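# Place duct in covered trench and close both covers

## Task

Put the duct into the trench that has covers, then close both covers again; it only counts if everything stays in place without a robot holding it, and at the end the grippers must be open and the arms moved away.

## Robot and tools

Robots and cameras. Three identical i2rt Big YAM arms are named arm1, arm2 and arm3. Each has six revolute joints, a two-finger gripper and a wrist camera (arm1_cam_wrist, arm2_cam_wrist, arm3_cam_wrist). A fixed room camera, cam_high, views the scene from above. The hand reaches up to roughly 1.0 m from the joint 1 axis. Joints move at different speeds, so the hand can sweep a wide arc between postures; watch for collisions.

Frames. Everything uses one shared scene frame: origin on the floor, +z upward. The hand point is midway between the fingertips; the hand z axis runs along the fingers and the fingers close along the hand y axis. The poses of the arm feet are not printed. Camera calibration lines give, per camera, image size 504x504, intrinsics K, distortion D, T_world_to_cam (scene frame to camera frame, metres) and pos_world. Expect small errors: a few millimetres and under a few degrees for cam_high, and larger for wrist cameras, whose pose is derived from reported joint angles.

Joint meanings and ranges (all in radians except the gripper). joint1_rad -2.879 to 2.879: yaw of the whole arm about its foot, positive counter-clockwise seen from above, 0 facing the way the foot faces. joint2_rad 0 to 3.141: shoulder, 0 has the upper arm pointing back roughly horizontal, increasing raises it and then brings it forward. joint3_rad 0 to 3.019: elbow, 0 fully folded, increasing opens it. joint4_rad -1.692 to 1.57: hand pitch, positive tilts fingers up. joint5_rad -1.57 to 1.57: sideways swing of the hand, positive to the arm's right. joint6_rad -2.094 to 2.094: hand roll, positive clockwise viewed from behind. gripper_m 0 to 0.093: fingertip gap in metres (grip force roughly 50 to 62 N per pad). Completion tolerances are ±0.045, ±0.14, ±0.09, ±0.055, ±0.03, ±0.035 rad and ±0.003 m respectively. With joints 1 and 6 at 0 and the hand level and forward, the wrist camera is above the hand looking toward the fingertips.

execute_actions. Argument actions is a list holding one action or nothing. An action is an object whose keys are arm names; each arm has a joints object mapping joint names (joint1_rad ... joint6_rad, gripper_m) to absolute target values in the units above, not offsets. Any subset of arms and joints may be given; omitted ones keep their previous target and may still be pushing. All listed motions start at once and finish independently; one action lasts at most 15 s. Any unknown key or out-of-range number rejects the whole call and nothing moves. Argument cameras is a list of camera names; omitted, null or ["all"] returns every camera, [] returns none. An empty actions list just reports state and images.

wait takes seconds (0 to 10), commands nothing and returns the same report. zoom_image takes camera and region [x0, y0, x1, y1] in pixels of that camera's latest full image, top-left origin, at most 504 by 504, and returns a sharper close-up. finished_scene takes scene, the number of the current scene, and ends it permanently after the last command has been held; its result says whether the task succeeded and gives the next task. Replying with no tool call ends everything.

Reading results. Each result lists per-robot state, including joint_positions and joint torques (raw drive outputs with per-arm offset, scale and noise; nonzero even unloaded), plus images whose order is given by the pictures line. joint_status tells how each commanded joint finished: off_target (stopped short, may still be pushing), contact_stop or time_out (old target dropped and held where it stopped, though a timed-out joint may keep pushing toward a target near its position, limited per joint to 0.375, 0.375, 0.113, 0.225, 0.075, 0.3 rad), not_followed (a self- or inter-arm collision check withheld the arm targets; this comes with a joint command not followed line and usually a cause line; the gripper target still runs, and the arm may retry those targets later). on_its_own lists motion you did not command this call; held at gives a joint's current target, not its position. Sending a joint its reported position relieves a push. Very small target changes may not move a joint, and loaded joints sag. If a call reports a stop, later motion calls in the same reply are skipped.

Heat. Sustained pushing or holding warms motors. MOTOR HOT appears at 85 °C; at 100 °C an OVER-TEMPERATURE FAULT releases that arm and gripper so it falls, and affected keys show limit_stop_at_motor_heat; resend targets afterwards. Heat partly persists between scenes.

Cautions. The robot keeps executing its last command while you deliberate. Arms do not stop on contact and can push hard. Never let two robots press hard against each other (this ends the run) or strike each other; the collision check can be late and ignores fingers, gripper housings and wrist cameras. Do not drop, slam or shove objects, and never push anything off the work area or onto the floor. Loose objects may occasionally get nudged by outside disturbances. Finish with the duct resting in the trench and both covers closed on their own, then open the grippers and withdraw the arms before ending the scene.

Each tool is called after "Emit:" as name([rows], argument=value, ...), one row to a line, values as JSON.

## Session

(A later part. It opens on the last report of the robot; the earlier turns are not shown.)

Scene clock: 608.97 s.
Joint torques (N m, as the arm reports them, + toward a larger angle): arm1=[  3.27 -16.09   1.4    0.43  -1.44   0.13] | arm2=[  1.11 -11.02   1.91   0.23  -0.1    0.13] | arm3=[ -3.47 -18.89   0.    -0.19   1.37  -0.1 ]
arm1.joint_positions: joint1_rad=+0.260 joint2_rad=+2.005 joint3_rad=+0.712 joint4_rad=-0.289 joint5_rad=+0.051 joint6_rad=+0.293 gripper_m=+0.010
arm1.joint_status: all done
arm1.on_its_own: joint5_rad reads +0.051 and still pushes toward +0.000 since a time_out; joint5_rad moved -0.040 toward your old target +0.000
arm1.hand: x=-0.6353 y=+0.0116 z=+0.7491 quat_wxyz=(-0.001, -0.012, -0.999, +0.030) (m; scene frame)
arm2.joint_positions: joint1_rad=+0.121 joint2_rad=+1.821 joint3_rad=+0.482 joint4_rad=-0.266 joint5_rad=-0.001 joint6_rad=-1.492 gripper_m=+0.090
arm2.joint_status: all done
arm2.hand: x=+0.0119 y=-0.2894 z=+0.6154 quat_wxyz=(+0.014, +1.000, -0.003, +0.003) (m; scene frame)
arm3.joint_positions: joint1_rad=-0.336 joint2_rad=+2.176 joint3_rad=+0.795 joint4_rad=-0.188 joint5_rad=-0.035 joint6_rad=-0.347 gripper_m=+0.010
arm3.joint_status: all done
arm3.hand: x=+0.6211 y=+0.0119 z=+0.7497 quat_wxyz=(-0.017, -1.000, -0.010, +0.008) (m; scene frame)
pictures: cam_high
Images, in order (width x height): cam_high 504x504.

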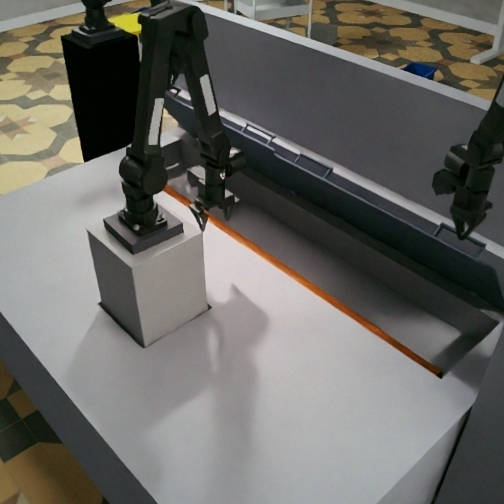

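Emit:
execute_actions([
  {"arm2":{"joints":{"joint2_rad":1.5,"joint3_rad":0.36,"joint4_rad":-0.3}},"arm1":{"joints":{"joint1_rad":-0.109,"joint2_rad":2.375,"joint3_rad":0.79,"joint4_rad":0.025,"joint6_rad":-0.10}},"arm3":{"joints":{"joint1_rad":0.005,"joint2_rad":2.518,"joint3_rad":0.887,"joint4_rad":0.075,"joint6_rad":0.025}}},
], cameras=["cam_high"])

Scene clock: 614.40 s.
Joint torques (N m, as the arm reports them, + toward a larger angle): arm1=[  2.54 -20.38  -2.65  -0.35  -0.77   0.02] | arm2=[ 1.34 -7.24  3.67 -0.08 -0.1   0.12] | arm3=[ -2.07 -23.02  -3.84  -0.55   0.87   0.04]
arm1.joint_positions: joint1_rad=-0.135 joint2_rad=+2.426 joint3_rad=+0.813 joint4_rad=+0.046 joint5_rad=+0.029 joint6_rad=-0.104 gripper_m=+0.010
arm1.joint_status: all done
arm1.hand: x=-0.6366 y=-0.1202 z=+0.6178 quat_wxyz=(+0.000, -0.011, -1.000, +0.018) (m; scene frame)
arm2.joint_positions: joint1_rad=+0.121 joint2_rad=+1.506 joint3_rad=+0.350 joint4_rad=-0.291 joint5_rad=-0.001 joint6_rad=-1.492 gripper_m=+0.090
arm2.joint_status: all done
arm2.hand: x=+0.0125 y=-0.3008 z=+0.6715 quat_wxyz=(-0.065, +0.998, -0.003, -0.003) (m; scene frame)
arm3.joint_positions: joint1_rad=+0.030 joint2_rad=+2.579 joint3_rad=+0.924 joint4_rad=+0.094 joint5_rad=-0.022 joint6_rad=+0.021 gripper_m=+0.011
arm3.joint_status: all done
arm3.hand: x=+0.6208 y=-0.1177 z=+0.6161 quat_wxyz=(-0.012, -1.000, -0.009, +0.006) (m; scene frame)
pictures: cam_high
Images, in order (width x height): cam_high 504x504.

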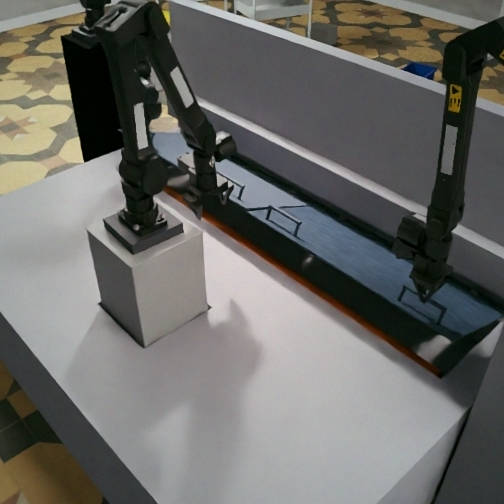

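Emit:
execute_actions([
  {"arm2":{"joints":{"joint2_rad":1.15,"joint3_rad":0.22}},"arm1":{"joints":{"joint1_rad":-0.238,"joint2_rad":2.672,"joint3_rad":0.995,"joint4_rad":0.112,"joint6_rad":-0.222}},"arm3":{"joints":{"joint1_rad":0.134,"joint2_rad":2.803,"joint3_rad":1.112,"joint4_rad":0.134,"joint6_rad":0.148}}},
], cameras=["cam_high"])

Scene clock: 618.63 s.
Joint torques (N m, as the arm reports them, + toward a larger angle): arm1=[  1.57 -21.89  -3.8   -0.23  -0.21   0.  ] | arm2=[ 1.31 -3.2   5.73  0.37 -0.09  0.13] | arm3=[ -0.58 -23.34  -4.19  -0.37   0.33   0.07]
arm1.joint_positions: joint1_rad=-0.252 joint2_rad=+2.724 joint3_rad=+1.022 joint4_rad=+0.130 joint5_rad=+0.011 joint6_rad=-0.225 gripper_m=+0.010
arm1.joint_status: all done
arm1.hand: x=-0.6358 y=-0.1587 z=+0.5151 quat_wxyz=(+0.002, -0.009, -1.000, +0.009) (m; scene frame)
arm2.joint_positions: joint1_rad=+0.121 joint2_rad=+1.156 joint3_rad=+0.207 joint4_rad=-0.291 joint5_rad=-0.001 joint6_rad=-1.492 gripper_m=+0.090
arm2.joint_status: all done
arm2.hand: x=+0.0135 y=-0.3167 z=+0.7136 quat_wxyz=(-0.167, +0.986, -0.002, -0.011) (m; scene frame)
arm3.joint_positions: joint1_rad=+0.142 joint2_rad=+2.861 joint3_rad=+1.148 joint4_rad=+0.150 joint5_rad=-0.009 joint6_rad=+0.142 gripper_m=+0.011
arm3.joint_status: all done
arm3.hand: x=+0.6211 y=-0.1551 z=+0.5135 quat_wxyz=(-0.006, -1.000, -0.005, +0.004) (m; scene frame)
pictures: cam_high
Images, in order (width x height): cam_high 504x504.

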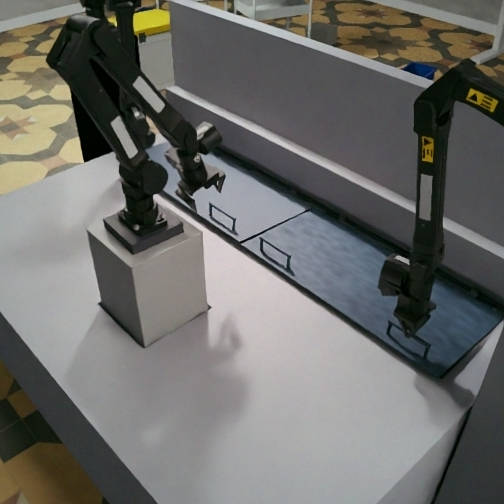

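Emit:
execute_actions([
  {"arm1":{"joints":{"joint1_rad":-0.268,"joint2_rad":2.785,"joint3_rad":1.08,"joint4_rad":0.135,"joint6_rad":-0.245}},"arm3":{"joints":{"joint1_rad":0.160,"joint2_rad":2.913,"joint3_rad":1.203,"joint4_rad":0.155,"joint6_rad":0.17}}},
], cameras=["cam_high","arm1_cam_wrist","arm3_cam_wrist"])

Scene clock: 620.97 s.
Joint torques (N m, as the arm reports them, + toward a larger angle): arm1=[  0.5  -17.31  -1.43   0.45   0.    -0.05] | arm2=[ 1.22 -3.59  5.55  0.4  -0.1   0.13] | arm3=[  0.47 -17.8   -0.82   0.46  -0.01   0.1 ]
arm1.joint_positions: joint1_rad=-0.267 joint2_rad=+2.790 joint3_rad=+1.080 joint4_rad=+0.136 joint5_rad=+0.004 joint6_rad=-0.240 gripper_m=+0.010
arm1.joint_status: all done
arm1.hand: x=-0.6353 y=-0.1628 z=+0.4909 quat_wxyz=(+0.002, -0.009, -1.000, +0.006) (m; scene frame)
arm2.joint_positions: joint1_rad=+0.121 joint2_rad=+1.156 joint3_rad=+0.207 joint4_rad=-0.291 joint5_rad=-0.001 joint6_rad=-1.492 gripper_m=+0.090
arm2.joint_status: not commanded
arm2.hand: x=+0.0135 y=-0.3167 z=+0.7136 quat_wxyz=(-0.167, +0.986, -0.002, -0.011) (m; scene frame)
arm3.joint_positions: joint1_rad=+0.154 joint2_rad=+2.910 joint3_rad=+1.196 joint4_rad=+0.153 joint5_rad=-0.001 joint6_rad=+0.159 gripper_m=+0.011
arm3.joint_status: all done
arm3.hand: x=+0.6202 y=-0.1584 z=+0.4950 quat_wxyz=(-0.002, -1.000, -0.002, +0.006) (m; scene frame)
pictures: arm1_cam_wrist, arm3_cam_wrist, cam_high
camera_calibration (this result's frames):
arm1_cam_wrist: T_world_to_cam=[[-0.0016363, -0.999885, 0.0150677, -0.168783], [-0.805542, 0.0102462, 0.59245, -0.794986], [-0.592536, -0.0111682, -0.805466, 0.145169], [0, 0, 0, 1]] pos_world=[-0.554653, -0.158997, 0.590462]
arm3_cam_wrist: T_world_to_cam=[[-0.0132091, 0.999907, 0.00330076, 0.168026], [0.826584, 0.0090618, 0.562741, -0.785601], [0.562659, 0.0101617, -0.826627, 0.182431], [0, 0, 0, 1]] pos_world=[0.548938, -0.162745, 0.592337]
Images, in order (width x height): arm1_cam_wrist 504x504, arm3_cam_wrist 504x504, cam_high 504x504.

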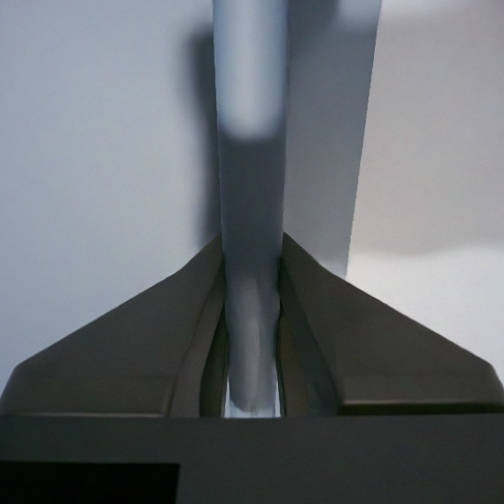

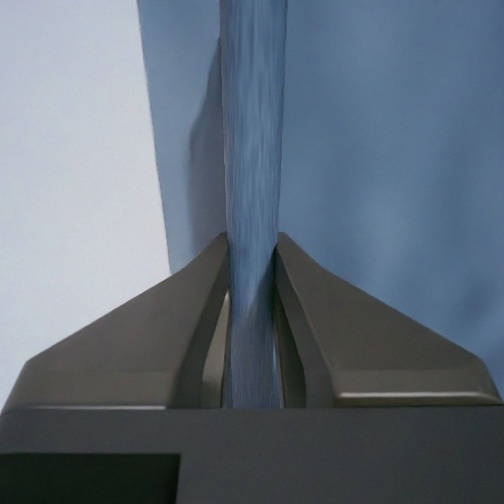

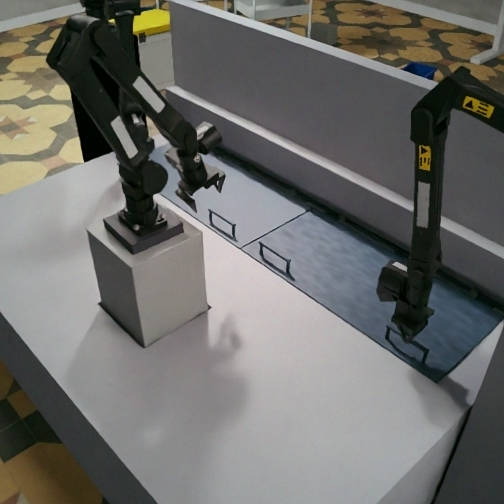

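Emit:
execute_actions([
  {"arm1":{"joints":{"joint2_rad":2.805,"gripper_m":0.05}},"arm3":{"joints":{"joint2_rad":2.932,"gripper_m":0.05}}},
], cameras=["cam_high","arm1_cam_wrist","arm3_cam_wrist"])

Scene clock: 623.63 s.
Joint torques (N m, as the arm reports them, + toward a larger angle): arm1=[  0.56 -15.45  -1.45   0.43   0.01  -0.06] | arm2=[ 1.23 -3.93  5.47  0.25 -0.1   0.13] | arm3=[  0.53 -16.32  -1.13   0.52  -0.01   0.09]
arm1.joint_positions: joint1_rad=-0.267 joint2_rad=+2.792 joint3_rad=+1.080 joint4_rad=+0.136 joint5_rad=+0.004 joint6_rad=-0.240 gripper_m=+0.050
arm1.joint_status: all done
arm1.hand: x=-0.6363 y=-0.1626 z=+0.4902 quat_wxyz=(+0.003, -0.009, -1.000, +0.005) (m; scene frame)
arm2.joint_positions: joint1_rad=+0.121 joint2_rad=+1.156 joint3_rad=+0.207 joint4_rad=-0.291 joint5_rad=-0.001 joint6_rad=-1.492 gripper_m=+0.090
arm2.joint_status: not commanded
arm2.hand: x=+0.0135 y=-0.3167 z=+0.7136 quat_wxyz=(-0.167, +0.986, -0.002, -0.011) (m; scene frame)
arm3.joint_positions: joint1_rad=+0.154 joint2_rad=+2.913 joint3_rad=+1.199 joint4_rad=+0.153 joint5_rad=-0.001 joint6_rad=+0.160 gripper_m=+0.050
arm3.joint_status: all done
arm3.hand: x=+0.6199 y=-0.1584 z=+0.4936 quat_wxyz=(-0.002, -1.000, -0.002, +0.006) (m; scene frame)
pictures: arm1_cam_wrist, arm3_cam_wrist, cam_high
camera_calibration (this result's frames):
arm1_cam_wrist: T_world_to_cam=[[-0.00162372, -0.999892, 0.0145848, -0.168265], [-0.804448, 0.00996978, 0.59394, -0.79553], [-0.594021, -0.0107683, -0.804377, 0.142649], [0, 0, 0, 1]] pos_world=[-0.555499, -0.15878, 0.589695]
arm3_cam_wrist: T_world_to_cam=[[-0.0124443, 0.999917, 0.00323483, 0.16764], [0.8268, 0.00847029, 0.562432, -0.78467], [0.562358, 0.00967364, -0.826837, 0.18171], [0, 0, 0, 1]] pos_world=[0.548665, -0.162737, 0.591026]
Images, in order (width x height): arm1_cam_wrist 504x504, arm3_cam_wrist 504x504, cam_high 504x504.

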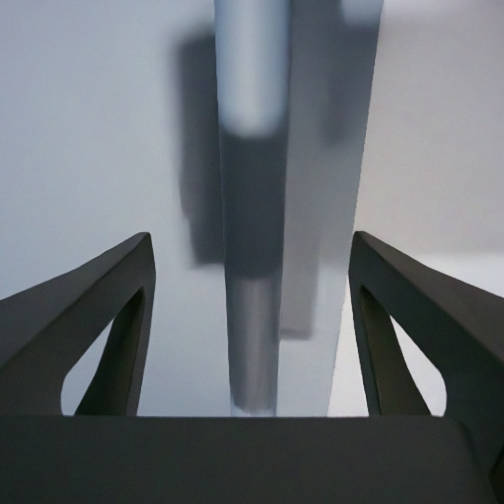

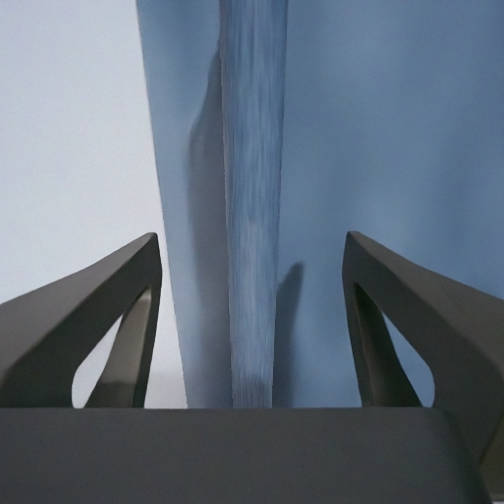

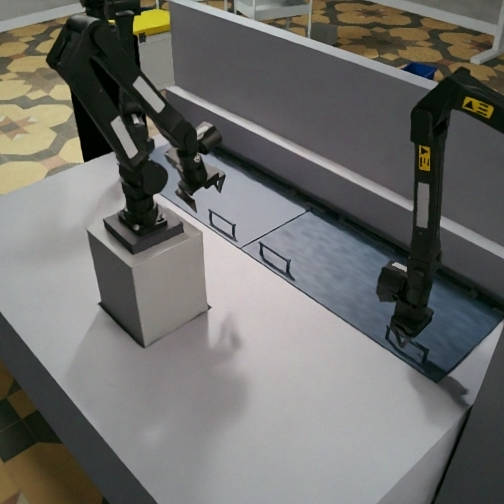

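Emit:
execute_actions([
  {"arm1":{"joints":{"joint2_rad":1.75,"joint3_rad":0.45,"joint4_rad":-0.1}},"arm3":{"joints":{"joint2_rad":1.85,"joint3_rad":0.5,"joint4_rad":-0.1}}},
])

Scene clock: 630.90 s.
Joint torques (N m, as the arm reports them, + toward a larger angle): arm1=[  0.46 -10.9    1.79   0.88   0.02  -0.06] | arm2=[ 1.03 -3.41  5.45  0.33 -0.1   0.15] | arm3=[  0.56 -12.18   1.31   0.37  -0.01   0.09]
arm1.joint_positions: joint1_rad=-0.267 joint2_rad=+1.755 joint3_rad=+0.459 joint4_rad=-0.097 joint5_rad=+0.004 joint6_rad=-0.240 gripper_m=+0.050
arm1.joint_status: all done
arm1.hand: x=-0.6754 y=-0.1498 z=+0.7984 quat_wxyz=(-0.085, -0.008, -0.996, +0.028) (m; scene frame)
arm2.joint_positions: joint1_rad=+0.121 joint2_rad=+1.156 joint3_rad=+0.207 joint4_rad=-0.291 joint5_rad=-0.001 joint6_rad=-1.492 gripper_m=+0.090
arm2.joint_status: not commanded
arm2.hand: x=+0.0135 y=-0.3167 z=+0.7136 quat_wxyz=(-0.167, +0.986, -0.002, -0.011) (m; scene frame)
arm3.joint_positions: joint1_rad=+0.154 joint2_rad=+1.854 joint3_rad=+0.503 joint4_rad=-0.093 joint5_rad=-0.001 joint6_rad=+0.160 gripper_m=+0.050
arm3.joint_status: all done
arm3.hand: x=+0.6668 y=-0.1500 z=+0.8258 quat_wxyz=(-0.012, -0.998, -0.002, +0.063) (m; scene frame)
pictures: arm1_cam_wrist, arm2_cam_wrist, arm3_cam_wrist, cam_high
camera_calibration (this result's frames):
arm1_cam_wrist: T_world_to_cam=[[-0.00685573, -0.998146, 0.0604728, -0.199969], [-0.896278, 0.0329509, 0.442267, -0.947607], [-0.44344, -0.0511684, -0.894842, 0.535327], [0, 0, 0, 1]] pos_world=[-0.613305, -0.140982, 0.910222]
arm2_cam_wrist: T_world_to_cam=[[0.00813973, 0.951531, 0.307444, 0.0792986], [0.828382, -0.178628, 0.530919, -0.438344], [0.560104, 0.25036, -0.789686, 0.758959], [0, 0, 0, 1]] pos_world=[-0.0626252, -0.343768, 0.807684]
arm3_cam_wrist: T_world_to_cam=[[-0.0128573, 0.999814, -0.0143516, 0.173527], [0.885945, 0.0180453, 0.463438, -0.966623], [0.463611, -0.00675614, -0.886013, 0.542194], [0, 0, 0, 1]] pos_world=[0.60724, -0.152389, 0.930851]
Images, in order (width x height): arm1_cam_wrist 504x504, arm2_cam_wrist 504x504, arm3_cam_wrist 504x504, cam_high 504x504.

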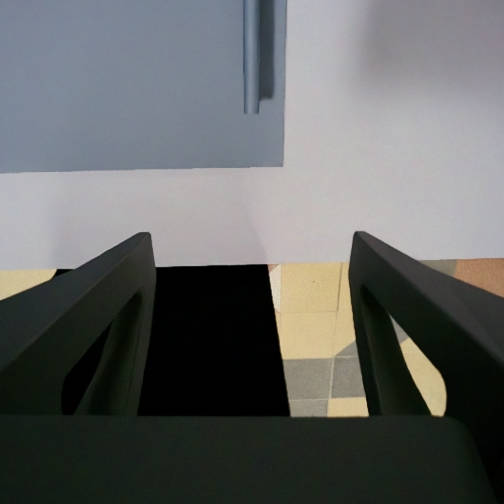

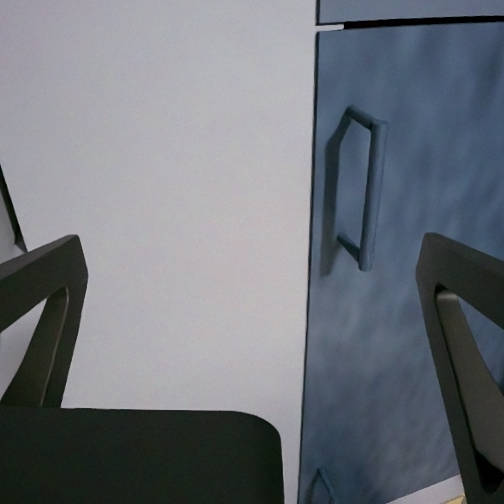

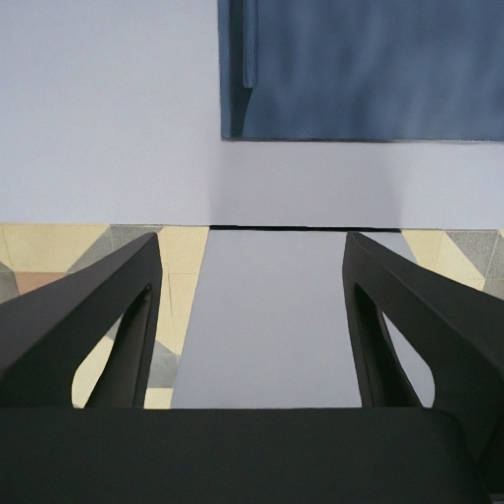

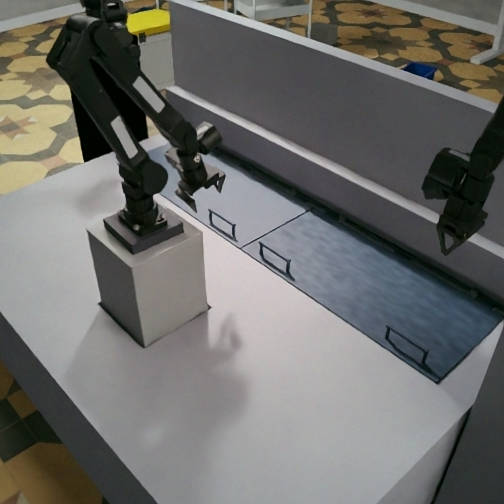

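Emit:
zoom_image(camera="cam_high", region=[140, 130, 504, 400])

Region (140, 130, 504, 400) of cam_high's 504x504 image, scaled by 1.385, with more detail than that image has; it fills the top 374 rows of this view, and the rest is white.

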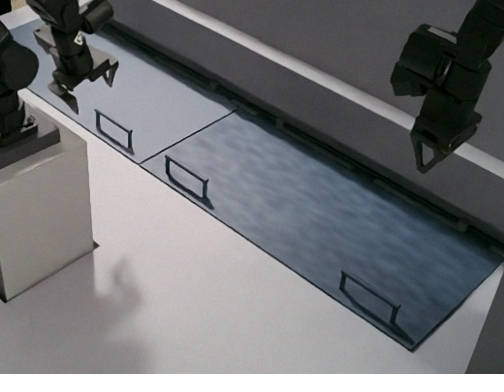

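Emit:
finished_scene(scene=1)

The scene is finished: the task was done.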